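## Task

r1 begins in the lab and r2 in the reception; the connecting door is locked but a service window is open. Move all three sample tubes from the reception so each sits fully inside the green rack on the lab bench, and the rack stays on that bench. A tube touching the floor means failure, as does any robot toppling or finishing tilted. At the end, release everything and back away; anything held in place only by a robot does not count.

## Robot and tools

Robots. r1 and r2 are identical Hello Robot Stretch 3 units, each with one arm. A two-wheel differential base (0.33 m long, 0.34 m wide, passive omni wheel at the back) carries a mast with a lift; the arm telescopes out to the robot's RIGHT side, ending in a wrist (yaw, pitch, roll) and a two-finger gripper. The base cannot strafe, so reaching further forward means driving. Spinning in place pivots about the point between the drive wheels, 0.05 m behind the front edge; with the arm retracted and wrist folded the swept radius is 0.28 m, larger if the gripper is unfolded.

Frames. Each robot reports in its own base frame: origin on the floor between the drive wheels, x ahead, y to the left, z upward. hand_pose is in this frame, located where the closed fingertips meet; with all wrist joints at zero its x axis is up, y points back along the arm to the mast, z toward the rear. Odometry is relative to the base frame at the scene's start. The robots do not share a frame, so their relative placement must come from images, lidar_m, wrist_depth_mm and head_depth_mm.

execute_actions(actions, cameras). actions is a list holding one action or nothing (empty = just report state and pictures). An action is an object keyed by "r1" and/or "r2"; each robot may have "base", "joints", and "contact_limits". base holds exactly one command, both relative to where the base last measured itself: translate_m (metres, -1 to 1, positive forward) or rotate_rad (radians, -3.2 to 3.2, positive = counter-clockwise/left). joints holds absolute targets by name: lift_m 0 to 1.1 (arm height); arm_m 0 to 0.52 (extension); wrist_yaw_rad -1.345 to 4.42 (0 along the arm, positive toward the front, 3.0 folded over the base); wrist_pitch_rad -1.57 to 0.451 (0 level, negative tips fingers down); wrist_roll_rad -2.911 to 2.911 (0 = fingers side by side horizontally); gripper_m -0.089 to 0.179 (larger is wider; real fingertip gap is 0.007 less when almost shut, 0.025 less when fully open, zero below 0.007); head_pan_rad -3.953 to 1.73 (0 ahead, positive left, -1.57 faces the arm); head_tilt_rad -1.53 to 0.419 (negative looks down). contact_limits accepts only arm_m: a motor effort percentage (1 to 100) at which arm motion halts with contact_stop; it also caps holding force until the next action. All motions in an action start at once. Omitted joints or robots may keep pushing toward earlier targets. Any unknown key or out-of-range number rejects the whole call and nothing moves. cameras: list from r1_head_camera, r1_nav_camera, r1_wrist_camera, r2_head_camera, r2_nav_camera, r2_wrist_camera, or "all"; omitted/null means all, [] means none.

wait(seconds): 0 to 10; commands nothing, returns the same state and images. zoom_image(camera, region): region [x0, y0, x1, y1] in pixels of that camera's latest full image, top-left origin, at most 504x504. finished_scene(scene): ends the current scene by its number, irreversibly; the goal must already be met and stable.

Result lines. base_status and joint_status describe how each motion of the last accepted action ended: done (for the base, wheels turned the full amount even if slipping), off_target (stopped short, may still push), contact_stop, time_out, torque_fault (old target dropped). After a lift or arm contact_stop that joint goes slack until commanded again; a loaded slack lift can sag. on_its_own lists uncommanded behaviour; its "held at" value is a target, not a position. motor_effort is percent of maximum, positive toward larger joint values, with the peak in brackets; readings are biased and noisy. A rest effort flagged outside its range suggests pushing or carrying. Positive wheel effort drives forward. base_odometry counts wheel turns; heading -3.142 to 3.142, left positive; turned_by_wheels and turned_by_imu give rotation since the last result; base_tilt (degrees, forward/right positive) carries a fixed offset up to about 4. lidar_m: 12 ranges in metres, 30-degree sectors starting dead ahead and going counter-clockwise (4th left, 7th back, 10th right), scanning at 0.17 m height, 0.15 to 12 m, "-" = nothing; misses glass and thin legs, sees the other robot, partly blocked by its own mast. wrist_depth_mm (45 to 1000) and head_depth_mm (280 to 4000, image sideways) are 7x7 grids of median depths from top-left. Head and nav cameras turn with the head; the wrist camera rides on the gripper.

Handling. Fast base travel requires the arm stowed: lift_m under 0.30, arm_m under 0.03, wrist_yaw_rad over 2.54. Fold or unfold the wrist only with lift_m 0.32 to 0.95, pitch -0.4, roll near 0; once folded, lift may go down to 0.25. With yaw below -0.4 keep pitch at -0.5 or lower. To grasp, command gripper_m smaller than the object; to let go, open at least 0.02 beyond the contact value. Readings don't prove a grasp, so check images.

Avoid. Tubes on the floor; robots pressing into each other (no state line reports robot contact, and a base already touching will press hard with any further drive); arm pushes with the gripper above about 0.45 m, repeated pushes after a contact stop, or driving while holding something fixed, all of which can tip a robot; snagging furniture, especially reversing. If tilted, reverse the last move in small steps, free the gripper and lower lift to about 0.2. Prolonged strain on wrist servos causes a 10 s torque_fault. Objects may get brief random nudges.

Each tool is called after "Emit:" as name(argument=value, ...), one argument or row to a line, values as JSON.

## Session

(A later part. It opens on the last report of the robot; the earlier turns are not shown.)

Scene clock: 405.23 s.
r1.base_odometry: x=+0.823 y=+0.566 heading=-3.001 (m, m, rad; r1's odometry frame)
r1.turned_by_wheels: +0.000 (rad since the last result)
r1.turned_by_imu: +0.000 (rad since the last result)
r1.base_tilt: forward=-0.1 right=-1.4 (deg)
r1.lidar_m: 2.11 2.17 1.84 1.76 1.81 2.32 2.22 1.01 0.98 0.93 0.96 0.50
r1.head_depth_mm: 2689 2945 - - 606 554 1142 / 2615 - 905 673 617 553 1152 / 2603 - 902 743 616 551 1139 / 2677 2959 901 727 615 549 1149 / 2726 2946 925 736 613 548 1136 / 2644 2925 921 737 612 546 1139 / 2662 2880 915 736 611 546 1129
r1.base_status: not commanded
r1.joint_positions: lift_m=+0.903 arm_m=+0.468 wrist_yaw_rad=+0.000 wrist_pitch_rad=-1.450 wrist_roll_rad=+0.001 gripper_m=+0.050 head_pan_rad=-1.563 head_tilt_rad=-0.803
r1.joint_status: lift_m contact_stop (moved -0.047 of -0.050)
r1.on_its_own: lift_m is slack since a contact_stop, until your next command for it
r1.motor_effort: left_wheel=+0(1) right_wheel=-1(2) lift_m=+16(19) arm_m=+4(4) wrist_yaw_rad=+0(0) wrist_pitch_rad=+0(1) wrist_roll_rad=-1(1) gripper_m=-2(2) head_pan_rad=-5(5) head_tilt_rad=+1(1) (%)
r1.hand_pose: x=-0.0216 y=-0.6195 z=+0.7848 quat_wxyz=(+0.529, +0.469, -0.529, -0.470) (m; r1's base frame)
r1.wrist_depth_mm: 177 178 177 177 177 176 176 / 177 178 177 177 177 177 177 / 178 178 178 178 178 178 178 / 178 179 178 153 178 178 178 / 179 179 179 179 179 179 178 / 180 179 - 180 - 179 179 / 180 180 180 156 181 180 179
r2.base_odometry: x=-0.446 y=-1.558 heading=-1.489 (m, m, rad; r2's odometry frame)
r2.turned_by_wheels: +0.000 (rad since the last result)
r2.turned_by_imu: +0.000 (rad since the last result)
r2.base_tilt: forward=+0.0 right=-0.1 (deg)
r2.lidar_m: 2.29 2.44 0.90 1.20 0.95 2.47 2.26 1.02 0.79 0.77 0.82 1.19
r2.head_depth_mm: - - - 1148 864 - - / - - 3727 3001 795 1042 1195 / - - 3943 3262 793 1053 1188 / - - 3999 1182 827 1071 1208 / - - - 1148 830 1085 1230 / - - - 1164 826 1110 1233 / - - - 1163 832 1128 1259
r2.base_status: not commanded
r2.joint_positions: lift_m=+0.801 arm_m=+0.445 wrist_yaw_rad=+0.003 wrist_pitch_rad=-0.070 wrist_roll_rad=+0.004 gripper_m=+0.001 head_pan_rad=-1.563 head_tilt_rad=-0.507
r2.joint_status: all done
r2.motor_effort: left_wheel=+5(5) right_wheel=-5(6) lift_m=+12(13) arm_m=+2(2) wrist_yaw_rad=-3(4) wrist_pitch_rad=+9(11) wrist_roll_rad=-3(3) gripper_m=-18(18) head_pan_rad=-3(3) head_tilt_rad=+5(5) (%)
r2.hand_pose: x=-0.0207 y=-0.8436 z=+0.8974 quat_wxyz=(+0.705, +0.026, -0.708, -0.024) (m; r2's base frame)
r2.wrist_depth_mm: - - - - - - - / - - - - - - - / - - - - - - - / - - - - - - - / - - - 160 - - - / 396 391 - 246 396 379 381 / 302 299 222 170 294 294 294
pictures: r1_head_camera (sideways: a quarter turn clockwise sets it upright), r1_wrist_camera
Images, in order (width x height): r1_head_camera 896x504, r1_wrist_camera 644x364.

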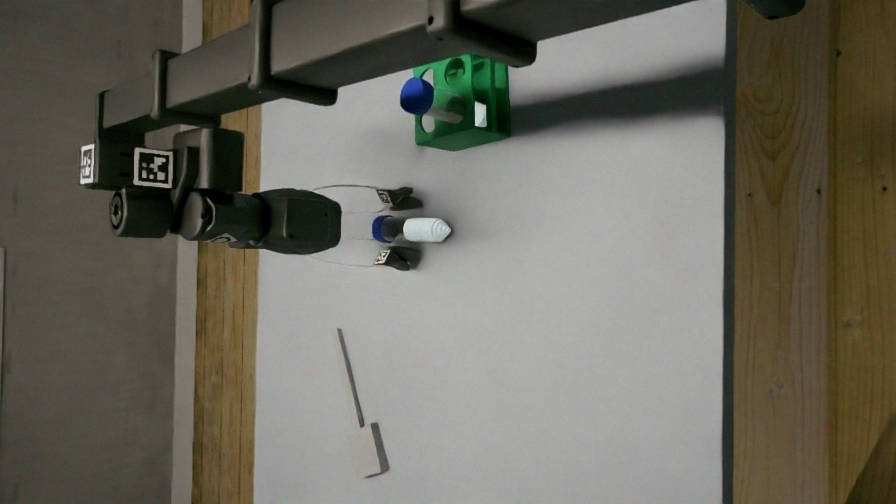

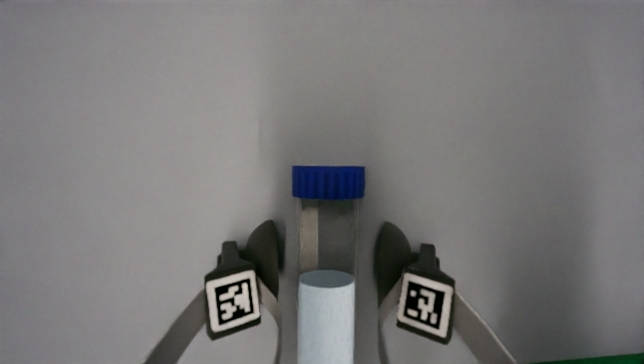

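Emit:
execute_actions(
  actions=[
    {"r1":{"joints":{"gripper_m":0.008}},"r2":{"joints":{"lift_m":0.776}}},
  ],
  cameras=["r1_wrist_camera"],
)

Emit:
execute_actions(
  actions=[
    {"r1":{"joints":{"lift_m":0.93}}},
  ],
  cameras=["r1_wrist_camera","r2_wrist_camera"],
)

Scene clock: 406.37 s.
r1.base_odometry: x=+0.823 y=+0.566 heading=-3.001 (m, m, rad; r1's odometry frame)
r1.turned_by_wheels: +0.000 (rad since the last result)
r1.turned_by_imu: +0.000 (rad since the last result)
r1.base_tilt: forward=-0.1 right=-1.3 (deg)
r1.lidar_m: 2.12 2.17 1.84 1.76 1.81 2.32 2.22 1.01 0.98 0.93 0.96 0.50
r1.head_depth_mm: 2646 2938 - - 607 554 1147 / 2639 - 907 674 622 553 1144 / 2632 - 903 744 619 551 1147 / 2674 2935 903 730 618 550 1141 / 2668 2924 930 740 613 548 1137 / 2658 2951 921 736 612 546 1137 / 2674 2917 917 732 609 546 1135
r1.base_status: not commanded
r1.joint_positions: lift_m=+0.905 arm_m=+0.468 wrist_yaw_rad=+0.000 wrist_pitch_rad=-1.450 wrist_roll_rad=+0.001 gripper_m=+0.008 head_pan_rad=-1.563 head_tilt_rad=-0.803
r1.joint_status: all done
r1.on_its_own: lift_m is slack since a contact_stop, until your next command for it (your +0.900 is given up)
r1.motor_effort: left_wheel=+2(2) right_wheel=-4(4) lift_m=+19(19) arm_m=+4(4) wrist_yaw_rad=+0(0) wrist_pitch_rad=+0(0) wrist_roll_rad=-1(1) gripper_m=-9(85) head_pan_rad=-5(4) head_tilt_rad=+1(2) (%)
r1.hand_pose: x=-0.0216 y=-0.6197 z=+0.7863 quat_wxyz=(+0.529, +0.469, -0.529, -0.469) (m; r1's base frame)
r1.wrist_depth_mm: 178 178 178 177 177 177 178 / 178 178 178 178 178 178 178 / 179 179 178 179 179 178 179 / 179 179 179 160 179 179 179 / 180 180 179 180 179 180 179 / 181 181 181 154 180 180 180 / 181 181 181 158 181 181 180
r2.base_odometry: x=-0.446 y=-1.558 heading=-1.489 (m, m, rad; r2's odometry frame)
r2.turned_by_wheels: +0.000 (rad since the last result)
r2.turned_by_imu: +0.000 (rad since the last result)
r2.base_tilt: forward=+0.0 right=+0.0 (deg)
r2.lidar_m: 2.30 2.44 0.90 1.20 0.95 2.47 2.26 1.02 0.79 0.77 0.82 1.19
r2.head_depth_mm: - - - 1150 826 711 - / - - 3665 2699 794 1044 1190 / - - 3997 3185 782 1049 1197 / - - - 2001 816 1076 1212 / - - - 1150 829 1084 1228 / - - - 1152 828 1103 1234 / - - - 1156 831 1130 1254
r2.base_status: not commanded
r2.joint_positions: lift_m=+0.777 arm_m=+0.445 wrist_yaw_rad=+0.003 wrist_pitch_rad=-0.070 wrist_roll_rad=+0.004 gripper_m=+0.001 head_pan_rad=-1.563 head_tilt_rad=-0.507
r2.joint_status: all done
r2.motor_effort: left_wheel=+5(5) right_wheel=-5(5) lift_m=+12(10) arm_m=+2(2) wrist_yaw_rad=-3(3) wrist_pitch_rad=+9(9) wrist_roll_rad=-3(3) gripper_m=-17(17) head_pan_rad=-3(3) head_tilt_rad=+5(4) (%)
r2.hand_pose: x=-0.0207 y=-0.8436 z=+0.8734 quat_wxyz=(+0.705, +0.026, -0.708, -0.024) (m; r2's base frame)
r2.wrist_depth_mm: - - - - - - - / - - - - - - - / - - - - - - - / - - - - - - - / - - - 159 - - - / 349 348 - 184 349 334 333 / 267 225 190 170 187 260 259
pictures: r1_wrist_camera
Images, in order (width x height): r1_wrist_camera 644x364.

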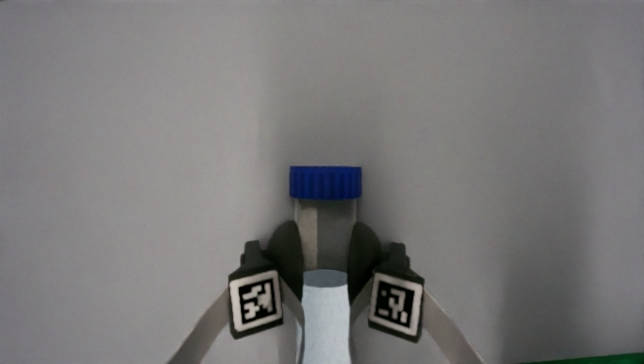

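Scene clock: 407.37 s.
r1.base_odometry: x=+0.823 y=+0.566 heading=-3.001 (m, m, rad; r1's odometry frame)
r1.turned_by_wheels: +0.000 (rad since the last result)
r1.turned_by_imu: +0.000 (rad since the last result)
r1.base_tilt: forward=-0.2 right=-1.3 (deg)
r1.lidar_m: 2.11 2.17 1.84 1.76 1.81 2.32 2.21 1.01 0.98 0.94 0.96 0.51
r1.head_depth_mm: 2691 - - 679 622 552 1150 / 2571 2871 935 675 621 552 1147 / 2593 - 899 743 617 552 1143 / 2686 2914 897 723 615 549 1142 / 2660 2963 926 740 613 550 1139 / 2673 2917 918 733 614 546 1133 / 2656 2894 919 731 610 546 1127
r1.base_status: not commanded
r1.joint_positions: lift_m=+0.930 arm_m=+0.468 wrist_yaw_rad=+0.000 wrist_pitch_rad=-1.450 wrist_roll_rad=+0.001 gripper_m=+0.008 head_pan_rad=-1.563 head_tilt_rad=-0.803
r1.joint_status: all done
r1.motor_effort: left_wheel=+1(2) right_wheel=-2(4) lift_m=+21(20) arm_m=+3(3) wrist_yaw_rad=+0(0) wrist_pitch_rad=+0(1) wrist_roll_rad=-1(1) gripper_m=-7(8) head_pan_rad=-5(5) head_tilt_rad=+1(1) (%)
r1.hand_pose: x=-0.0216 y=-0.6197 z=+0.8113 quat_wxyz=(+0.529, +0.469, -0.529, -0.469) (m; r1's base frame)
r1.wrist_depth_mm: 202 202 202 201 201 201 201 / 201 202 202 203 202 201 201 / 203 203 204 203 203 203 202 / 204 204 203 154 203 202 203 / 204 204 204 204 205 204 204 / 204 204 205 156 204 204 204 / 206 205 205 157 205 205 201
r2.base_odometry: x=-0.446 y=-1.558 heading=-1.489 (m, m, rad; r2's odometry frame)
r2.turned_by_wheels: +0.000 (rad since the last result)
r2.turned_by_imu: +0.000 (rad since the last result)
r2.base_tilt: forward=+0.0 right=+0.0 (deg)
r2.lidar_m: 2.29 2.44 0.90 1.21 0.95 2.48 2.26 1.02 0.79 0.77 0.82 1.18
r2.head_depth_mm: - - - 1154 825 709 - / - - 3650 2702 795 1043 1193 / - - 3940 3201 781 1047 1193 / - - 3990 1991 811 1068 1219 / - - - 1154 825 1087 1221 / - - - 1150 828 1101 1226 / - - - 1161 828 1124 1257
r2.base_status: not commanded
r2.joint_positions: lift_m=+0.777 arm_m=+0.445 wrist_yaw_rad=+0.003 wrist_pitch_rad=-0.070 wrist_roll_rad=+0.004 gripper_m=+0.001 head_pan_rad=-1.563 head_tilt_rad=-0.507
r2.joint_status: not commanded
r2.motor_effort: left_wheel=+4(5) right_wheel=-5(6) lift_m=+12(11) arm_m=+2(2) wrist_yaw_rad=-3(3) wrist_pitch_rad=+9(9) wrist_roll_rad=-3(3) gripper_m=-17(17) head_pan_rad=-3(3) head_tilt_rad=+4(4) (%)
r2.hand_pose: x=-0.0207 y=-0.8436 z=+0.8734 quat_wxyz=(+0.705, +0.026, -0.708, -0.024) (m; r2's base frame)
r2.wrist_depth_mm: - - - - - - - / - - - - - - - / - - - - - - - / - - - - - - - / - - - 159 - - - / 347 346 - 183 347 337 335 / 267 227 190 170 187 259 259
pictures: r1_wrist_camera, r2_wrist_camera
Images, in order (width x height): r1_wrist_camera 644x364, r2_wrist_camera 644x364.

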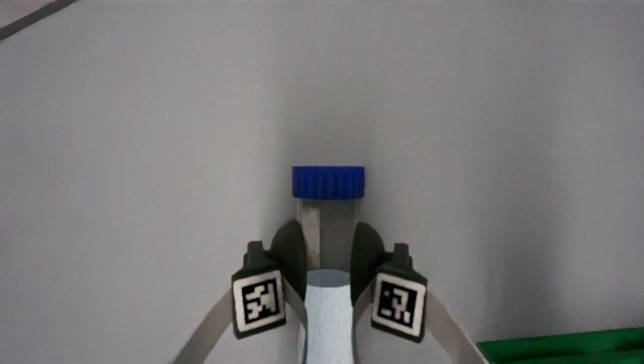

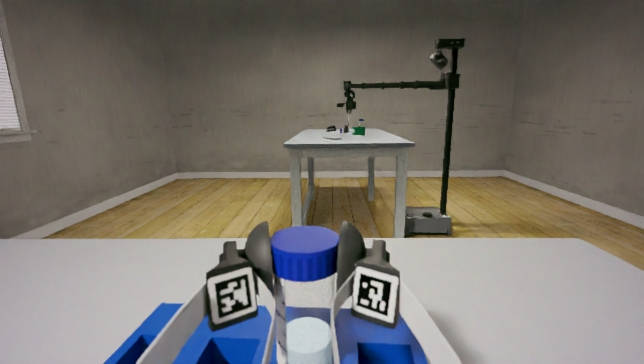

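Emit:
execute_actions(
  actions=[
    {"r1":{"joints":{"wrist_pitch_rad":0.12,"arm_m":0.25}},"r2":{"joints":{"gripper_m":0.08}}},
  ],
  cameras=["r1_wrist_camera"],
)

Emit:
execute_actions(
  actions=[
    {"r1":{"base":{"translate_m":-0.415},"joints":{"wrist_yaw_rad":1.2,"head_pan_rad":-1.2,"head_tilt_rad":-0.9,"lift_m":0.88}},"r2":{"joints":{"arm_m":0}}},
  ],
  cameras=[],
)

Emit:
execute_actions(
  actions=[
    {"r1":{"joints":{"lift_m":0.77}}},
  ],
  cameras=["r1_head_camera","r2_head_camera"],
)

Emit:
zoom_image(
  camera="r2_head_camera",
  region=[180,100,270,170],
)

Scene clock: 410.63 s.
r1.base_odometry: x=+0.823 y=+0.566 heading=-3.001 (m, m, rad; r1's odometry frame)
r1.turned_by_wheels: +0.000 (rad since the last result)
r1.turned_by_imu: +0.000 (rad since the last result)
r1.base_tilt: forward=-0.2 right=-1.3 (deg)
r1.lidar_m: 2.12 2.17 1.85 1.76 1.81 2.32 2.21 1.01 0.98 0.93 0.96 0.50
r1.head_depth_mm: 2656 2975 - 675 621 554 1143 / 2681 - - 675 620 554 1144 / 2622 - - 743 620 552 1144 / 2670 2922 925 737 618 551 1145 / 2661 2973 922 738 615 548 1136 / 2676 2964 924 736 611 545 1132 / 2646 2938 916 734 610 545 1133
r1.base_status: not commanded
r1.joint_positions: lift_m=+0.930 arm_m=+0.250 wrist_yaw_rad=+0.000 wrist_pitch_rad=+0.089 wrist_roll_rad=+0.001 gripper_m=+0.008 head_pan_rad=-1.563 head_tilt_rad=-0.803
r1.joint_status: all done
r1.motor_effort: left_wheel=+1(1) right_wheel=-2(2) lift_m=+21(21) arm_m=-4(3) wrist_yaw_rad=-1(0) wrist_pitch_rad=+18(16) wrist_roll_rad=-1(1) gripper_m=-8(8) head_pan_rad=-5(4) head_tilt_rad=+2(1) (%)
r1.hand_pose: x=-0.0214 y=-0.6527 z=+1.0673 quat_wxyz=(+0.706, -0.031, -0.707, +0.031) (m; r1's base frame)
r1.wrist_depth_mm: - - - - - - - / - - - - - - - / - - - - - - - / - - - 154 - - - / - - - - - - - / - - - 156 - - - / - - - 157 - - -
r2.base_odometry: x=-0.446 y=-1.558 heading=-1.489 (m, m, rad; r2's odometry frame)
r2.turned_by_wheels: +0.000 (rad since the last result)
r2.turned_by_imu: +0.000 (rad since the last result)
r2.base_tilt: forward=+0.0 right=+0.0 (deg)
r2.lidar_m: 2.29 2.43 0.90 1.20 0.95 2.47 2.27 1.02 0.78 0.77 0.82 1.18
r2.head_depth_mm: - - - 1152 826 715 - / - - 3654 2717 796 1047 1186 / - - 3845 3213 779 1043 1192 / - - - 2833 808 1073 1213 / - - - 1159 829 1088 1226 / - - - 1154 829 1113 1231 / - - - 1160 831 1127 1262
r2.base_status: not commanded
r2.joint_positions: lift_m=+0.777 arm_m=+0.445 wrist_yaw_rad=+0.002 wrist_pitch_rad=-0.070 wrist_roll_rad=+0.004 gripper_m=+0.080 head_pan_rad=-1.563 head_tilt_rad=-0.507
r2.joint_status: all done
r2.motor_effort: left_wheel=+4(5) right_wheel=-4(5) lift_m=+11(12) arm_m=+2(3) wrist_yaw_rad=-2(3) wrist_pitch_rad=+10(10) wrist_roll_rad=-3(3) gripper_m=+1(87) head_pan_rad=-4(3) head_tilt_rad=+4(5) (%)
r2.hand_pose: x=-0.0210 y=-0.8436 z=+0.8732 quat_wxyz=(+0.705, +0.026, -0.708, -0.025) (m; r2's base frame)
r2.wrist_depth_mm: - - - - - - - / - - - - - - - / - - - - - - - / - - - - - - - / - - - 444 - - - / 351 344 323 302 346 336 333 / 267 196 191 176 195 258 257
pictures: r1_wrist_camera
Images, in order (width x height): r1_wrist_camera 644x364.

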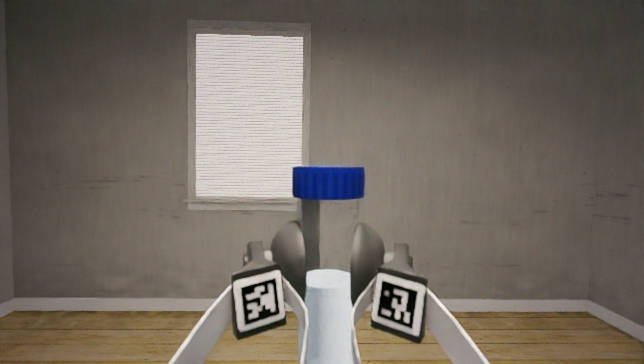

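Scene clock: 415.87 s.
r1.base_odometry: x=+1.234 y=+0.625 heading=-3.001 (m, m, rad; r1's odometry frame)
r1.turned_by_wheels: +0.000 (rad since the last result)
r1.turned_by_imu: +0.001 (rad since the last result)
r1.base_tilt: forward=-0.1 right=-1.4 (deg)
r1.lidar_m: 2.53 2.56 1.83 1.75 1.80 1.89 1.80 0.63 0.99 0.95 0.98 0.88
r1.head_depth_mm: 2634 2694 883 671 584 540 1126 / 2752 2809 - 683 581 1190 1126 / 2825 2708 799 680 582 1223 1119 / 2917 1031 805 679 580 1265 1115 / 3033 1020 769 677 593 1263 1118 / 3105 1025 813 676 614 1265 1117 / 3220 1016 811 676 1348 1249 1111
r1.base_status: done
r1.joint_positions: lift_m=+0.880 arm_m=+0.250 wrist_yaw_rad=+1.198 wrist_pitch_rad=+0.090 wrist_roll_rad=+0.001 gripper_m=+0.008 head_pan_rad=-1.207 head_tilt_rad=-0.889
r1.joint_status: all done
r1.motor_effort: left_wheel=+0(3) right_wheel=-1(4) lift_m=+17(17) arm_m=-2(4) wrist_yaw_rad=+1(2) wrist_pitch_rad=+17(18) wrist_roll_rad=-1(1) gripper_m=-7(7) head_pan_rad=+4(35) head_tilt_rad=-4(12) (%)
r1.hand_pose: x=+0.2183 y=-0.4891 z=+1.0178 quat_wxyz=(+0.566, +0.372, -0.601, +0.424) (m; r1's base frame)
r1.wrist_depth_mm: - - - - - - - / - - - - - - - / - - - - - - - / - - - 154 - - - / - - - - - - - / - - - 155 - - - / - 566 537 157 547 589 -
r2.base_odometry: x=-0.446 y=-1.558 heading=-1.489 (m, m, rad; r2's odometry frame)
r2.turned_by_wheels: +0.000 (rad since the last result)
r2.turned_by_imu: +0.001 (rad since the last result)
r2.base_tilt: forward=+0.0 right=+0.0 (deg)
r2.lidar_m: 2.29 2.43 0.90 1.20 0.95 2.47 2.26 1.02 0.79 0.77 0.82 1.19
r2.head_depth_mm: - - - 1143 825 1015 1170 / - - 3640 1155 826 1027 1186 / - - 4000 1153 827 1048 1157 / - - 3914 1156 825 1060 1194 / - - - 1151 832 1086 1227 / - - - 1161 826 1103 1233 / - - - 1151 830 1130 1255
r2.base_status: not commanded
r2.joint_positions: lift_m=+0.777 arm_m=+0.002 wrist_yaw_rad=+0.000 wrist_pitch_rad=-0.070 wrist_roll_rad=+0.004 gripper_m=+0.080 head_pan_rad=-1.563 head_tilt_rad=-0.507
r2.joint_status: all done
joint sent to its limit — the command would take r2.arm_m past its lower limit, so that joint was sent only as far as its limit.
r2.motor_effort: left_wheel=+5(5) right_wheel=-5(5) lift_m=+12(11) arm_m=-4(5) wrist_yaw_rad=+0(2) wrist_pitch_rad=+10(10) wrist_roll_rad=-3(3) gripper_m=+1(0) head_pan_rad=-4(3) head_tilt_rad=+4(4) (%)
r2.hand_pose: x=-0.0214 y=-0.4008 z=+0.8732 quat_wxyz=(+0.705, +0.025, -0.708, -0.025) (m; r2's base frame)
r2.wrist_depth_mm: - - - - - 584 473 / - - - - - 580 487 / - - - - - 577 512 / 667 897 868 747 822 581 527 / 501 496 538 491 527 482 543 / 350 351 345 345 351 339 338 / 608 602 612 605 610 592 586
pictures: none
No camera images: the call's "cameras" was empty. Leave "cameras" out to get every camera's image.

Scene clock: 417.70 s.
r1.base_odometry: x=+1.234 y=+0.625 heading=-3.001 (m, m, rad; r1's odometry frame)
r1.turned_by_wheels: +0.000 (rad since the last result)
r1.turned_by_imu: +0.000 (rad since the last result)
r1.base_tilt: forward=-0.2 right=-1.3 (deg)
r1.lidar_m: 2.53 2.56 1.83 1.75 1.80 1.89 1.80 0.63 0.99 0.95 0.97 0.88
r1.head_depth_mm: 2643 2614 826 - 585 539 1123 / 2771 2564 849 652 582 1200 1122 / 2842 1037 845 667 581 1216 1114 / 2964 1031 685 680 581 1263 1120 / 3007 1022 737 678 592 1259 1114 / 3091 1019 810 675 615 1256 1113 / 3192 1017 816 674 1347 1254 1107
r1.base_status: not commanded
r1.joint_positions: lift_m=+0.770 arm_m=+0.250 wrist_yaw_rad=+1.198 wrist_pitch_rad=+0.090 wrist_roll_rad=+0.001 gripper_m=+0.008 head_pan_rad=-1.207 head_tilt_rad=-0.889
r1.joint_status: all done
r1.motor_effort: left_wheel=+1(0) right_wheel=-1(1) lift_m=+17(19) arm_m=-4(4) wrist_yaw_rad=+1(1) wrist_pitch_rad=+17(17) wrist_roll_rad=-1(1) gripper_m=-8(9) head_pan_rad=+4(3) head_tilt_rad=-4(4) (%)
r1.hand_pose: x=+0.2183 y=-0.4890 z=+0.9078 quat_wxyz=(+0.566, +0.372, -0.601, +0.424) (m; r1's base frame)
r1.wrist_depth_mm: - - - - - - - / - - - - - - - / - - - - - - - / - - - 154 - - - / - - - 899 - - - / - 508 556 156 575 534 - / 359 360 344 157 340 373 374
r2.base_odometry: x=-0.446 y=-1.558 heading=-1.489 (m, m, rad; r2's odometry frame)
r2.turned_by_wheels: +0.000 (rad since the last result)
r2.turned_by_imu: +0.000 (rad since the last result)
r2.base_tilt: forward=-0.1 right=-0.1 (deg)
r2.lidar_m: 2.29 2.43 0.90 1.20 0.95 2.48 2.26 1.02 0.79 0.77 0.82 1.18
r2.head_depth_mm: - - - 1150 823 1009 1178 / - - 3650 1155 826 1024 1192 / - - 3932 1158 826 1050 1154 / - - 3929 1154 827 1055 1194 / - - - 1156 828 1088 1224 / - - - 1150 831 1104 1235 / - - - 1155 827 1128 1250
r2.base_status: not commanded
r2.joint_positions: lift_m=+0.777 arm_m=+0.002 wrist_yaw_rad=+0.000 wrist_pitch_rad=-0.070 wrist_roll_rad=+0.004 gripper_m=+0.080 head_pan_rad=-1.563 head_tilt_rad=-0.507
r2.joint_status: not commanded
r2.motor_effort: left_wheel=+5(4) right_wheel=-5(5) lift_m=+11(12) arm_m=-4(4) wrist_yaw_rad=+0(0) wrist_pitch_rad=+10(10) wrist_roll_rad=-3(3) gripper_m=+0(0) head_pan_rad=-3(3) head_tilt_rad=+4(4) (%)
r2.hand_pose: x=-0.0214 y=-0.4008 z=+0.8732 quat_wxyz=(+0.705, +0.025, -0.708, -0.025) (m; r2's base frame)
r2.wrist_depth_mm: - - - - - 575 468 / - - - - - 572 492 / - - - - - 587 509 / 660 884 861 745 850 593 521 / 507 499 526 490 529 483 547 / 347 348 343 346 350 340 338 / 621 614 608 612 603 600 589
pictures: r1_head_camera (sideways: a quarter turn clockwise sets it upright), r2_head_camera (sideways: a quarter turn clockwise sets it upright)
Images, in order (width x height): r1_head_camera 896x504, r2_head_camera 896x504.

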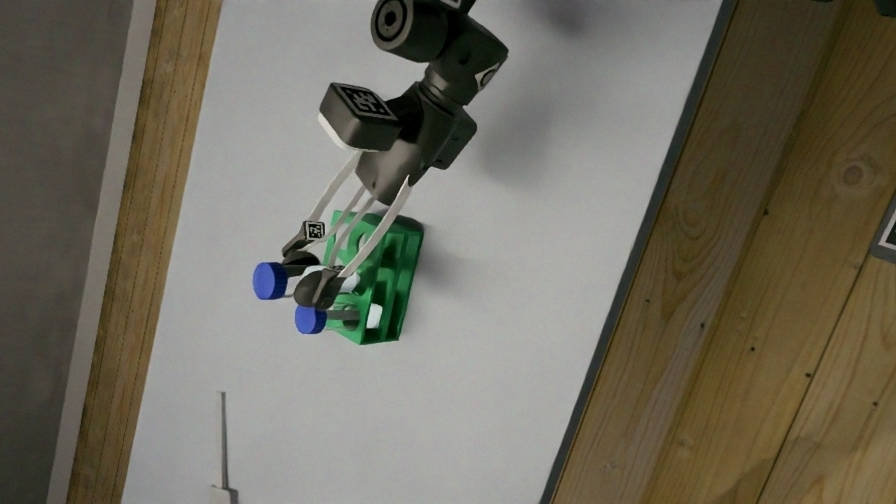

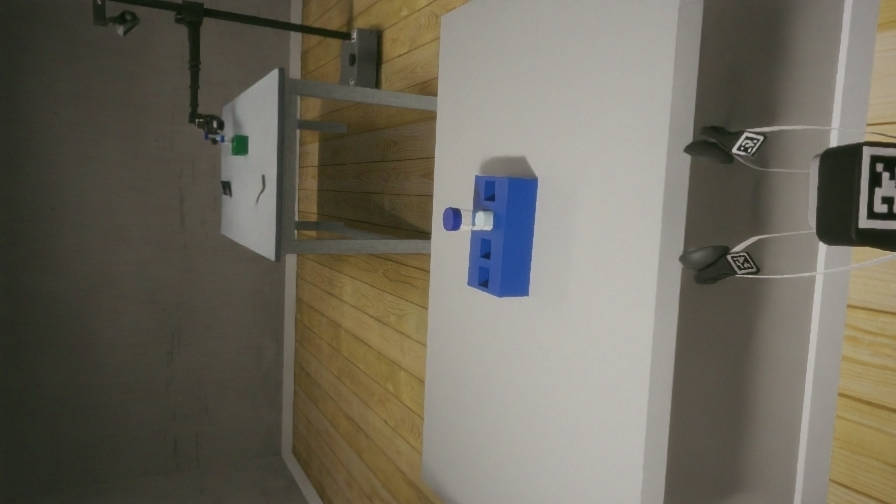

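Region (180, 100, 270, 170) of r2_head_camera's 896x504 image, scaled by 5.600, with more detail than that image has.

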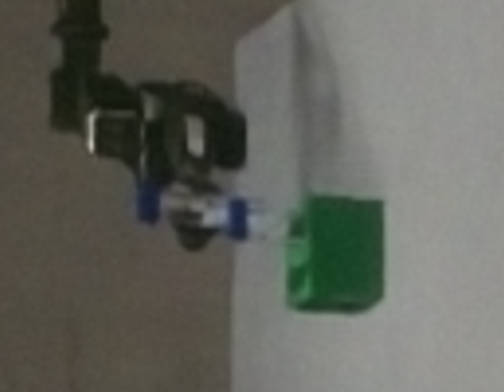

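Emit:
zoom_image(
  camera="r1_head_camera",
  region=[240,200,430,350],
)

Region (240, 200, 430, 350) of r1_head_camera's 896x504 image, scaled by 2.653, with more detail than that image has; it fills the top 398 rows of this view, and the rest is white.

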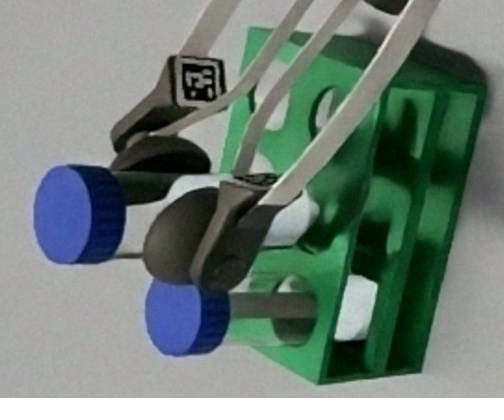

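Emit:
execute_actions(
  actions=[
    {"r1":{"joints":{"lift_m":0.755}}},
  ],
  cameras=["r1_head_camera","r1_wrist_camera"],
)

Scene clock: 419.93 s.
r1.base_odometry: x=+1.234 y=+0.625 heading=-3.001 (m, m, rad; r1's odometry frame)
r1.turned_by_wheels: +0.000 (rad since the last result)
r1.turned_by_imu: +0.000 (rad since the last result)
r1.base_tilt: forward=-0.1 right=-1.3 (deg)
r1.lidar_m: 2.53 2.56 1.82 1.75 1.80 1.88 1.80 0.63 0.99 0.95 0.97 0.88
r1.head_depth_mm: 2615 2618 826 - 585 540 1130 / 2757 2595 852 652 583 1199 1120 / 2817 1036 849 658 581 1219 1122 / 2964 1030 702 679 580 1256 1117 / 3069 1030 751 678 591 1257 1114 / 3169 1022 809 676 616 1255 1110 / 3201 1015 810 674 1355 1255 1110
r1.base_status: not commanded
r1.joint_positions: lift_m=+0.755 arm_m=+0.250 wrist_yaw_rad=+1.198 wrist_pitch_rad=+0.102 wrist_roll_rad=+0.001 gripper_m=+0.008 head_pan_rad=-1.207 head_tilt_rad=-0.889
r1.joint_status: all done
r1.motor_effort: left_wheel=+1(0) right_wheel=-1(1) lift_m=+16(18) arm_m=-3(3) wrist_yaw_rad=+2(1) wrist_pitch_rad=+10(17) wrist_roll_rad=-1(1) gripper_m=-7(9) head_pan_rad=+3(4) head_tilt_rad=-4(4) (%)
r1.hand_pose: x=+0.2183 y=-0.4890 z=+0.8960 quat_wxyz=(+0.563, +0.369, -0.604, +0.428) (m; r1's base frame)
r1.wrist_depth_mm: - - - - - - - / - - - - - - - / - - - - - - - / - - - 154 - - - / - - - 889 - - - / 585 487 537 155 554 514 - / 339 343 327 156 226 355 355
r2.base_odometry: x=-0.446 y=-1.558 heading=-1.489 (m, m, rad; r2's odometry frame)
r2.turned_by_wheels: +0.000 (rad since the last result)
r2.turned_by_imu: +0.000 (rad since the last result)
r2.base_tilt: forward=+0.0 right=+0.0 (deg)
r2.lidar_m: 2.29 2.44 0.90 1.20 0.95 2.48 2.26 1.02 0.79 0.77 0.82 1.19
r2.head_depth_mm: - - - 1151 828 1010 1174 / - - 3672 1150 826 1025 1186 / - - 3990 1160 825 1046 1162 / - - - 1156 828 1052 1194 / - - - 1153 828 1087 1222 / - - - 1154 830 1110 1228 / - - - 1159 828 1123 1257
r2.base_status: not commanded
r2.joint_positions: lift_m=+0.777 arm_m=+0.002 wrist_yaw_rad=+0.000 wrist_pitch_rad=-0.070 wrist_roll_rad=+0.004 gripper_m=+0.080 head_pan_rad=-1.563 head_tilt_rad=-0.507
r2.joint_status: not commanded
r2.motor_effort: left_wheel=+5(4) right_wheel=-4(5) lift_m=+11(12) arm_m=-4(4) wrist_yaw_rad=+0(0) wrist_pitch_rad=+10(10) wrist_roll_rad=-3(3) gripper_m=+0(0) head_pan_rad=-4(3) head_tilt_rad=+4(4) (%)
r2.hand_pose: x=-0.0214 y=-0.4008 z=+0.8732 quat_wxyz=(+0.705, +0.025, -0.708, -0.025) (m; r2's base frame)
r2.wrist_depth_mm: - - - - - 572 477 / - - - - - 585 492 / - - - - - 587 506 / 667 881 858 729 828 585 525 / 504 495 536 494 524 479 544 / 349 348 342 344 352 340 337 / 618 607 615 612 611 591 580
pictures: r1_head_camera (sideways: a quarter turn clockwise sets it upright), r1_wrist_camera
Images, in order (width x height): r1_head_camera 896x504, r1_wrist_camera 644x364.

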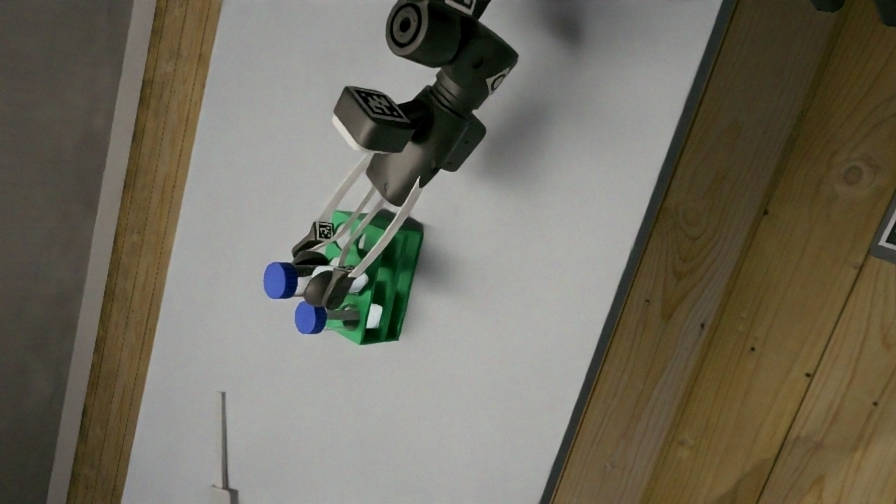

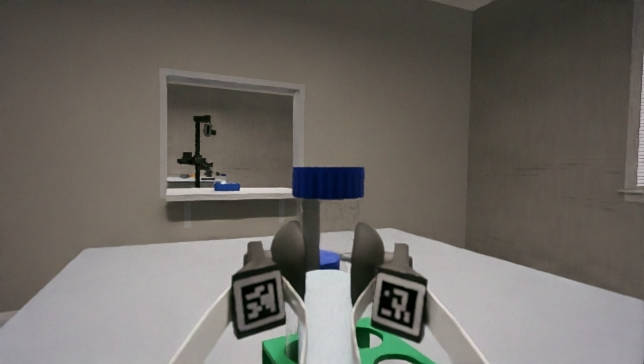

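Emit:
execute_actions(
  actions=[
    {"r1":{"joints":{"lift_m":0.735}}},
  ],
  cameras=["r1_head_camera"],
)

Emit:
zoom_image(
  camera="r1_head_camera",
  region=[230,180,450,360],
)

Scene clock: 421.10 s.
r1.base_odometry: x=+1.234 y=+0.625 heading=-3.001 (m, m, rad; r1's odometry frame)
r1.turned_by_wheels: +0.000 (rad since the last result)
r1.turned_by_imu: +0.000 (rad since the last result)
r1.base_tilt: forward=-0.1 right=-1.3 (deg)
r1.lidar_m: 2.53 2.55 1.83 1.75 1.80 1.88 1.80 0.63 0.99 0.95 0.97 0.88
r1.head_depth_mm: 2608 2606 829 739 585 538 1142 / 2777 2593 849 703 584 1206 1119 / 2797 1038 824 652 583 1220 1119 / 2957 1033 831 679 580 1262 1116 / 3078 1026 750 677 592 1259 1112 / 3177 1021 810 676 615 1255 1108 / 3178 1019 814 672 1348 1253 1110
r1.base_status: not commanded
r1.joint_positions: lift_m=+0.735 arm_m=+0.250 wrist_yaw_rad=+1.198 wrist_pitch_rad=+0.152 wrist_roll_rad=+0.001 gripper_m=+0.008 head_pan_rad=-1.207 head_tilt_rad=-0.889
r1.joint_status: all done
r1.motor_effort: left_wheel=+0(0) right_wheel=-1(1) lift_m=+14(12) arm_m=-3(3) wrist_yaw_rad=+1(1) wrist_pitch_rad=-18(20) wrist_roll_rad=-1(1) gripper_m=-7(7) head_pan_rad=+3(4) head_tilt_rad=-3(4) (%)
r1.hand_pose: x=+0.2179 y=-0.4889 z=+0.8889 quat_wxyz=(+0.552, +0.354, -0.613, +0.442) (m; r1's base frame)
r1.wrist_depth_mm: - - - - - - - / - - - - - - - / - - - - - - - / - - - 166 - - - / - - - - - - - / - 525 562 156 609 562 - / 347 351 331 158 227 366 367
r2.base_odometry: x=-0.446 y=-1.558 heading=-1.489 (m, m, rad; r2's odometry frame)
r2.turned_by_wheels: +0.000 (rad since the last result)
r2.turned_by_imu: +0.000 (rad since the last result)
r2.base_tilt: forward=-0.1 right=+0.0 (deg)
r2.lidar_m: 2.29 2.44 0.90 1.21 0.95 2.48 2.27 1.02 0.78 0.77 0.82 1.19
r2.head_depth_mm: - - - 1160 827 1020 1157 / - - 3682 1151 827 1036 1185 / - - 3940 1153 829 1046 1156 / - - 3894 1156 831 1054 1198 / - - - 1157 829 1081 1227 / - - - 1157 827 1106 1228 / - - - 1156 829 1126 1256
r2.base_status: not commanded
r2.joint_positions: lift_m=+0.777 arm_m=+0.002 wrist_yaw_rad=+0.000 wrist_pitch_rad=-0.070 wrist_roll_rad=+0.004 gripper_m=+0.080 head_pan_rad=-1.563 head_tilt_rad=-0.507
r2.joint_status: not commanded
r2.motor_effort: left_wheel=+5(5) right_wheel=-5(5) lift_m=+11(12) arm_m=-4(4) wrist_yaw_rad=+0(0) wrist_pitch_rad=+10(10) wrist_roll_rad=-3(3) gripper_m=+0(1) head_pan_rad=-4(4) head_tilt_rad=+4(5) (%)
r2.hand_pose: x=-0.0214 y=-0.4008 z=+0.8732 quat_wxyz=(+0.705, +0.025, -0.708, -0.025) (m; r2's base frame)
r2.wrist_depth_mm: - - - - - 576 476 / - - - - - 580 492 / - - - - - 574 516 / 675 883 878 742 848 586 530 / 500 501 539 489 531 480 542 / 351 348 347 346 352 341 336 / 615 622 617 608 601 592 583
pictures: r1_head_camera (sideways: a quarter turn clockwise sets it upright)
Images, in order (width x height): r1_head_camera 896x504.

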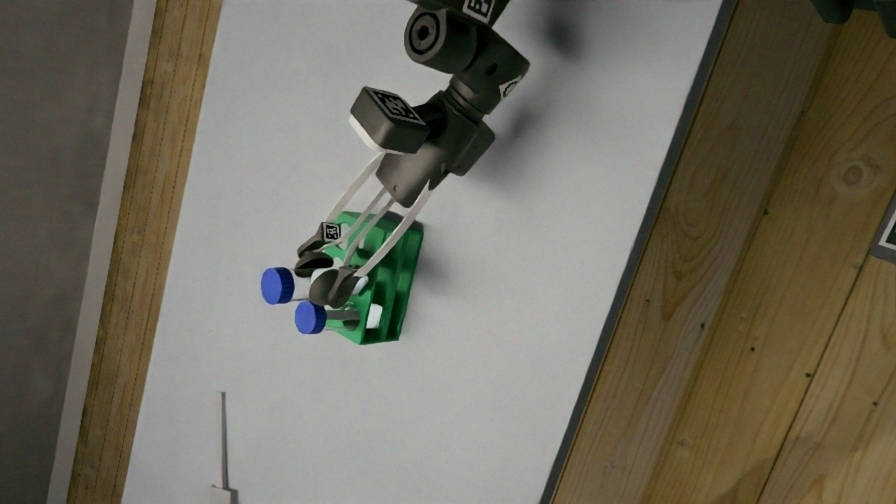

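Region (230, 180, 450, 360) of r1_head_camera's 896x504 image, scaled by 2.291, with more detail than that image has; it fills the top 412 rows of this view, and the rest is white.

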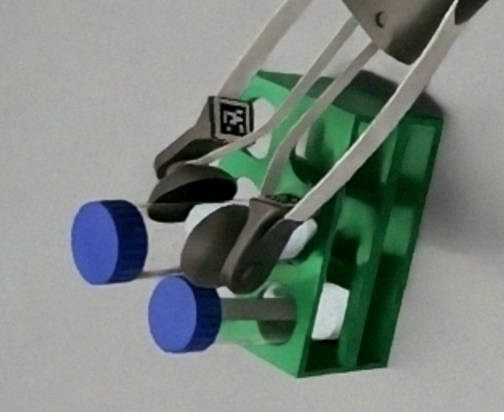

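Emit:
execute_actions(
  actions=[
    {"r1":{"joints":{"lift_m":0.775,"arm_m":0.258}}},
  ],
  cameras=["r1_head_camera","r1_wrist_camera"],
)

Emit:
zoom_image(
  camera="r1_head_camera",
  region=[230,180,450,360],
)

Scene clock: 422.53 s.
r1.base_odometry: x=+1.234 y=+0.625 heading=-3.001 (m, m, rad; r1's odometry frame)
r1.turned_by_wheels: +0.000 (rad since the last result)
r1.turned_by_imu: +0.000 (rad since the last result)
r1.base_tilt: forward=-0.1 right=-1.3 (deg)
r1.lidar_m: 2.53 2.56 1.84 1.74 1.80 1.89 1.80 0.63 0.99 0.95 0.97 0.88
r1.head_depth_mm: 2644 2637 828 645 583 540 1128 / 2691 2607 868 651 583 1200 1116 / 2835 1034 847 665 581 1214 1120 / 2956 1027 707 680 580 1254 1116 / 3053 1028 751 677 591 1253 1116 / 3131 1020 813 676 616 1259 1110 / 3152 1021 810 671 1362 1250 1109
r1.base_status: not commanded
r1.joint_positions: lift_m=+0.775 arm_m=+0.258 wrist_yaw_rad=+1.202 wrist_pitch_rad=+0.098 wrist_roll_rad=+0.001 gripper_m=+0.008 head_pan_rad=-1.207 head_tilt_rad=-0.889
r1.joint_status: all done
r1.motor_effort: left_wheel=+1(1) right_wheel=-1(1) lift_m=+20(21) arm_m=+4(6) wrist_yaw_rad=-1(3) wrist_pitch_rad=+13(18) wrist_roll_rad=-1(1) gripper_m=-6(8) head_pan_rad=+4(4) head_tilt_rad=-4(4) (%)
r1.hand_pose: x=+0.2187 y=-0.4955 z=+0.9146 quat_wxyz=(+0.563, +0.371, -0.602, +0.428) (m; r1's base frame)
r1.wrist_depth_mm: - - - - - - - / - - - - - - - / - - - - - - - / - - - 167 - - - / - - - - - - - / - 541 563 156 601 557 - / 375 377 361 158 364 390 390
r2.base_odometry: x=-0.446 y=-1.558 heading=-1.489 (m, m, rad; r2's odometry frame)
r2.turned_by_wheels: +0.000 (rad since the last result)
r2.turned_by_imu: +0.000 (rad since the last result)
r2.base_tilt: forward=+0.0 right=+0.0 (deg)
r2.lidar_m: 2.29 2.44 0.90 1.20 0.95 2.48 2.26 1.02 0.79 0.77 0.82 1.19
r2.head_depth_mm: - - - 1157 827 1017 1167 / - - 3653 1147 824 1033 1194 / - - 3955 1158 827 1050 1152 / - - 3898 1158 826 1055 1193 / - - - 1159 828 1086 1217 / - - - 1158 827 1108 1232 / - - - 1160 830 1128 1255
r2.base_status: not commanded
r2.joint_positions: lift_m=+0.777 arm_m=+0.002 wrist_yaw_rad=+0.000 wrist_pitch_rad=-0.070 wrist_roll_rad=+0.004 gripper_m=+0.080 head_pan_rad=-1.563 head_tilt_rad=-0.507
r2.joint_status: not commanded
r2.motor_effort: left_wheel=+5(5) right_wheel=-5(5) lift_m=+12(11) arm_m=-4(4) wrist_yaw_rad=+0(0) wrist_pitch_rad=+10(10) wrist_roll_rad=-3(3) gripper_m=+1(1) head_pan_rad=-3(3) head_tilt_rad=+4(5) (%)
r2.hand_pose: x=-0.0214 y=-0.4008 z=+0.8732 quat_wxyz=(+0.705, +0.025, -0.708, -0.025) (m; r2's base frame)
r2.wrist_depth_mm: - - - - - 580 474 / - - - - - 590 486 / - - - - - 575 509 / 664 885 871 751 833 593 527 / 507 503 541 494 525 480 549 / 354 347 343 343 351 338 339 / 629 610 612 607 601 591 586
pictures: r1_head_camera (sideways: a quarter turn clockwise sets it upright), r1_wrist_camera
Images, in order (width x height): r1_head_camera 896x504, r1_wrist_camera 644x364.

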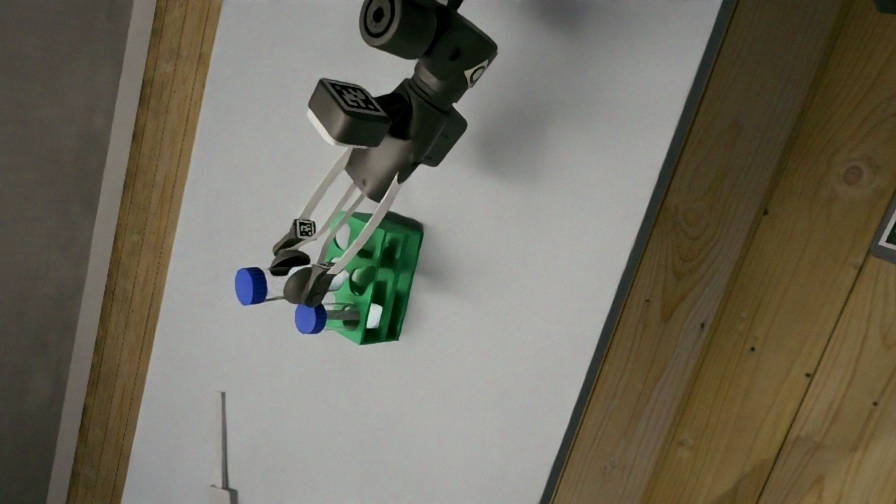

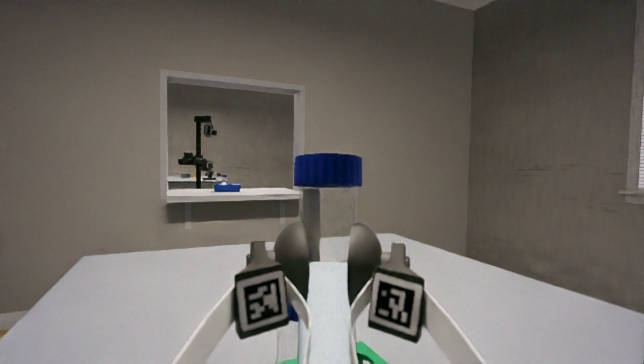

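Region (230, 180, 450, 360) of r1_head_camera's 896x504 image, scaled by 2.291, with more detail than that image has; it fills the top 412 rows of this view, and the rest is white.

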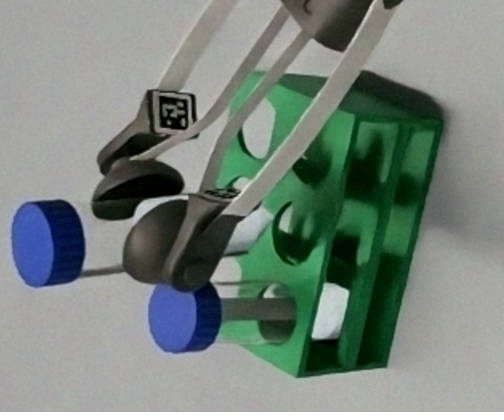

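Emit:
execute_actions(
  actions=[
    {"r1":{"joints":{"lift_m":0.74,"arm_m":0.252,"wrist_pitch_rad":0.24}}},
  ],
  cameras=["r1_head_camera"],
)

Emit:
zoom_image(
  camera="r1_head_camera",
  region=[230,180,450,360],
)

Scene clock: 423.93 s.
r1.base_odometry: x=+1.234 y=+0.625 heading=-3.001 (m, m, rad; r1's odometry frame)
r1.turned_by_wheels: +0.000 (rad since the last result)
r1.turned_by_imu: +0.000 (rad since the last result)
r1.base_tilt: forward=-0.1 right=-1.3 (deg)
r1.lidar_m: 2.53 2.56 1.83 1.74 1.79 1.88 1.80 0.63 0.99 0.95 0.98 0.88
r1.head_depth_mm: 2652 2597 827 739 585 541 1133 / 2715 2599 851 - 584 1198 1121 / 2831 1034 845 667 581 1225 1124 / 2929 1033 779 679 582 1267 1119 / 3015 1029 750 679 593 1246 1114 / 3125 1019 814 676 615 1248 1112 / 3175 1021 809 672 1354 1248 1106
r1.base_status: not commanded
r1.joint_positions: lift_m=+0.740 arm_m=+0.252 wrist_yaw_rad=+1.202 wrist_pitch_rad=+0.208 wrist_roll_rad=+0.001 gripper_m=+0.008 head_pan_rad=-1.207 head_tilt_rad=-0.889
r1.joint_status: all done
r1.motor_effort: left_wheel=+1(1) right_wheel=-1(1) lift_m=+17(20) arm_m=-4(4) wrist_yaw_rad=-1(2) wrist_pitch_rad=+18(20) wrist_roll_rad=-1(1) gripper_m=-7(7) head_pan_rad=+3(4) head_tilt_rad=-4(4) (%)
r1.hand_pose: x=+0.2171 y=-0.4895 z=+0.9082 quat_wxyz=(+0.539, +0.337, -0.622, +0.458) (m; r1's base frame)
r1.wrist_depth_mm: - - - - - - - / - - - - - - - / - - - - - - - / - - - 167 - - - / - - - - - - - / - 679 731 156 801 - - / 419 421 396 158 403 443 443
r2.base_odometry: x=-0.446 y=-1.558 heading=-1.489 (m, m, rad; r2's odometry frame)
r2.turned_by_wheels: +0.000 (rad since the last result)
r2.turned_by_imu: +0.000 (rad since the last result)
r2.base_tilt: forward=+0.0 right=-0.1 (deg)
r2.lidar_m: 2.29 2.43 0.90 1.20 0.95 2.47 2.26 1.02 0.79 0.77 0.82 1.19
r2.head_depth_mm: - - - 1153 825 1012 1169 / - - 3698 1159 828 1024 1191 / - - 3990 1154 831 1052 1151 / - - 3989 1162 826 1049 1202 / - - - 1151 824 1089 1230 / - - - 1156 829 1116 1234 / - - - 1158 830 1122 1247
r2.base_status: not commanded
r2.joint_positions: lift_m=+0.777 arm_m=+0.002 wrist_yaw_rad=+0.000 wrist_pitch_rad=-0.070 wrist_roll_rad=+0.004 gripper_m=+0.080 head_pan_rad=-1.563 head_tilt_rad=-0.507
r2.joint_status: not commanded
r2.motor_effort: left_wheel=+4(4) right_wheel=-5(5) lift_m=+12(12) arm_m=-4(4) wrist_yaw_rad=+0(0) wrist_pitch_rad=+10(10) wrist_roll_rad=-3(3) gripper_m=+1(0) head_pan_rad=-3(3) head_tilt_rad=+4(4) (%)
r2.hand_pose: x=-0.0214 y=-0.4008 z=+0.8732 quat_wxyz=(+0.705, +0.025, -0.708, -0.025) (m; r2's base frame)
r2.wrist_depth_mm: - - - - - 583 469 / - - - - - 578 490 / - - - - - 576 506 / 672 885 875 727 833 576 529 / 504 501 544 489 531 483 543 / 353 349 342 342 348 341 336 / 619 623 607 604 606 593 586
pictures: r1_head_camera (sideways: a quarter turn clockwise sets it upright)
Images, in order (width x height): r1_head_camera 896x504.

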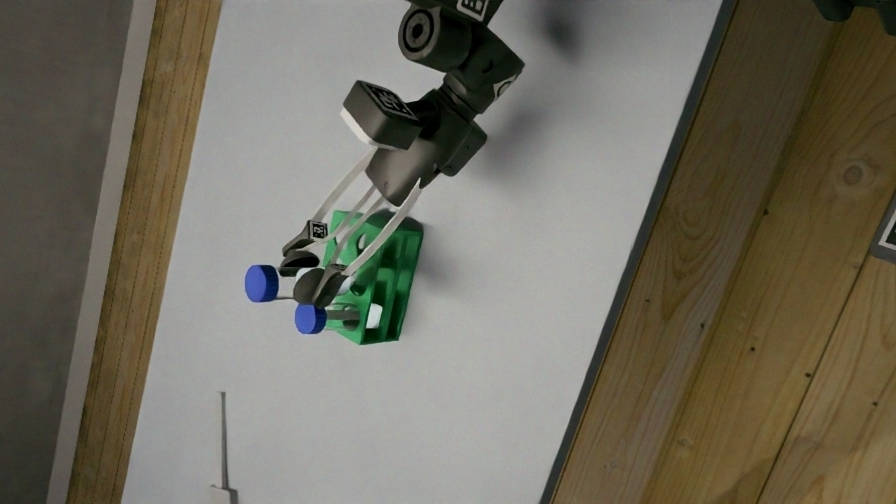

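Region (230, 180, 450, 360) of r1_head_camera's 896x504 image, scaled by 2.291, with more detail than that image has; it fills the top 412 rows of this view, and the rest is white.

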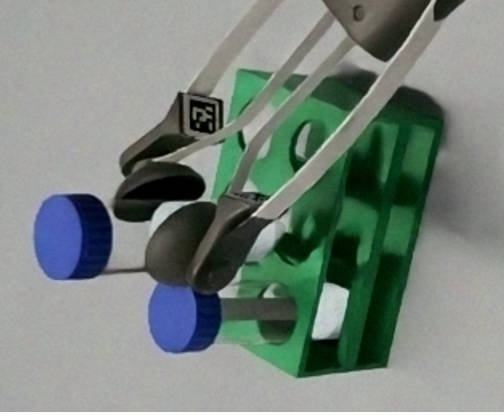

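Emit:
execute_actions(
  actions=[
    {"r1":{"joints":{"lift_m":0.715}}},
  ],
  cameras=["r1_head_camera"],
)

Emit:
zoom_image(
  camera="r1_head_camera",
  region=[230,180,450,360],
)

Scene clock: 425.10 s.
r1.base_odometry: x=+1.234 y=+0.625 heading=-3.001 (m, m, rad; r1's odometry frame)
r1.turned_by_wheels: +0.000 (rad since the last result)
r1.turned_by_imu: +0.000 (rad since the last result)
r1.base_tilt: forward=-0.1 right=-1.3 (deg)
r1.lidar_m: 2.53 2.55 1.83 1.75 1.80 1.88 1.80 0.63 0.99 0.95 0.98 0.88
r1.head_depth_mm: 2654 2641 828 730 586 540 1138 / 2716 2608 825 703 585 1206 1129 / 2842 1033 826 650 583 1214 1112 / 2919 1039 821 680 581 1260 1124 / 3062 1026 748 677 591 1259 1118 / 3164 1019 815 676 614 1258 1112 / 3150 1020 810 672 1342 1254 1108
r1.base_status: not commanded
r1.joint_positions: lift_m=+0.715 arm_m=+0.252 wrist_yaw_rad=+1.199 wrist_pitch_rad=+0.219 wrist_roll_rad=+0.001 gripper_m=+0.008 head_pan_rad=-1.207 head_tilt_rad=-0.889
r1.joint_status: all done
r1.motor_effort: left_wheel=+1(1) right_wheel=-1(1) lift_m=+16(13) arm_m=-3(3) wrist_yaw_rad=+1(1) wrist_pitch_rad=+12(18) wrist_roll_rad=-1(1) gripper_m=-8(7) head_pan_rad=+3(3) head_tilt_rad=-5(4) (%)
r1.hand_pose: x=+0.2166 y=-0.4900 z=+0.8860 quat_wxyz=(+0.537, +0.333, -0.624, +0.460) (m; r1's base frame)
r1.wrist_depth_mm: - - - - - - - / - - - - - - - / - - - - - - - / - - - 166 - - - / - - - - - - - / - 605 655 156 748 - - / 370 373 350 158 220 391 394
r2.base_odometry: x=-0.446 y=-1.558 heading=-1.489 (m, m, rad; r2's odometry frame)
r2.turned_by_wheels: +0.000 (rad since the last result)
r2.turned_by_imu: +0.000 (rad since the last result)
r2.base_tilt: forward=+0.0 right=-0.1 (deg)
r2.lidar_m: 2.29 2.43 0.90 1.20 0.95 2.48 2.26 1.02 0.79 0.77 0.82 1.18
r2.head_depth_mm: - - - 1155 831 1016 1173 / - - 3630 1152 829 1028 1190 / - - 3924 1155 829 1047 1157 / - - 3981 1157 830 1054 1194 / - - - 1159 828 1090 1229 / - - - 1158 828 1108 1239 / - - - 1158 830 1126 1256
r2.base_status: not commanded
r2.joint_positions: lift_m=+0.777 arm_m=+0.002 wrist_yaw_rad=+0.000 wrist_pitch_rad=-0.070 wrist_roll_rad=+0.004 gripper_m=+0.080 head_pan_rad=-1.563 head_tilt_rad=-0.507
r2.joint_status: not commanded
r2.motor_effort: left_wheel=+5(5) right_wheel=-5(6) lift_m=+12(11) arm_m=-4(4) wrist_yaw_rad=+0(0) wrist_pitch_rad=+9(9) wrist_roll_rad=-3(3) gripper_m=+0(0) head_pan_rad=-4(3) head_tilt_rad=+4(5) (%)
r2.hand_pose: x=-0.0214 y=-0.4008 z=+0.8732 quat_wxyz=(+0.705, +0.025, -0.708, -0.025) (m; r2's base frame)
r2.wrist_depth_mm: - - - - - 578 476 / - - - - - 572 492 / - - - - - 580 509 / 669 855 851 750 847 591 530 / 504 504 549 489 527 485 541 / 354 351 344 344 352 339 338 / 618 619 601 600 617 594 593
pictures: r1_head_camera (sideways: a quarter turn clockwise sets it upright)
Images, in order (width x height): r1_head_camera 896x504.

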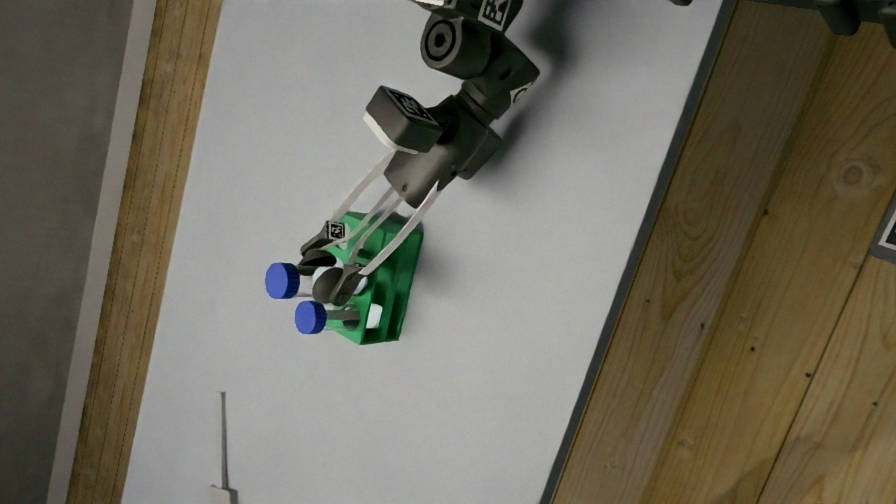

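Region (230, 180, 450, 360) of r1_head_camera's 896x504 image, scaled by 2.291, with more detail than that image has; it fills the top 412 rows of this view, and the rest is white.

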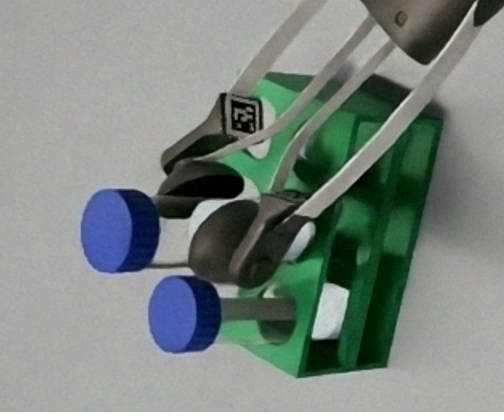

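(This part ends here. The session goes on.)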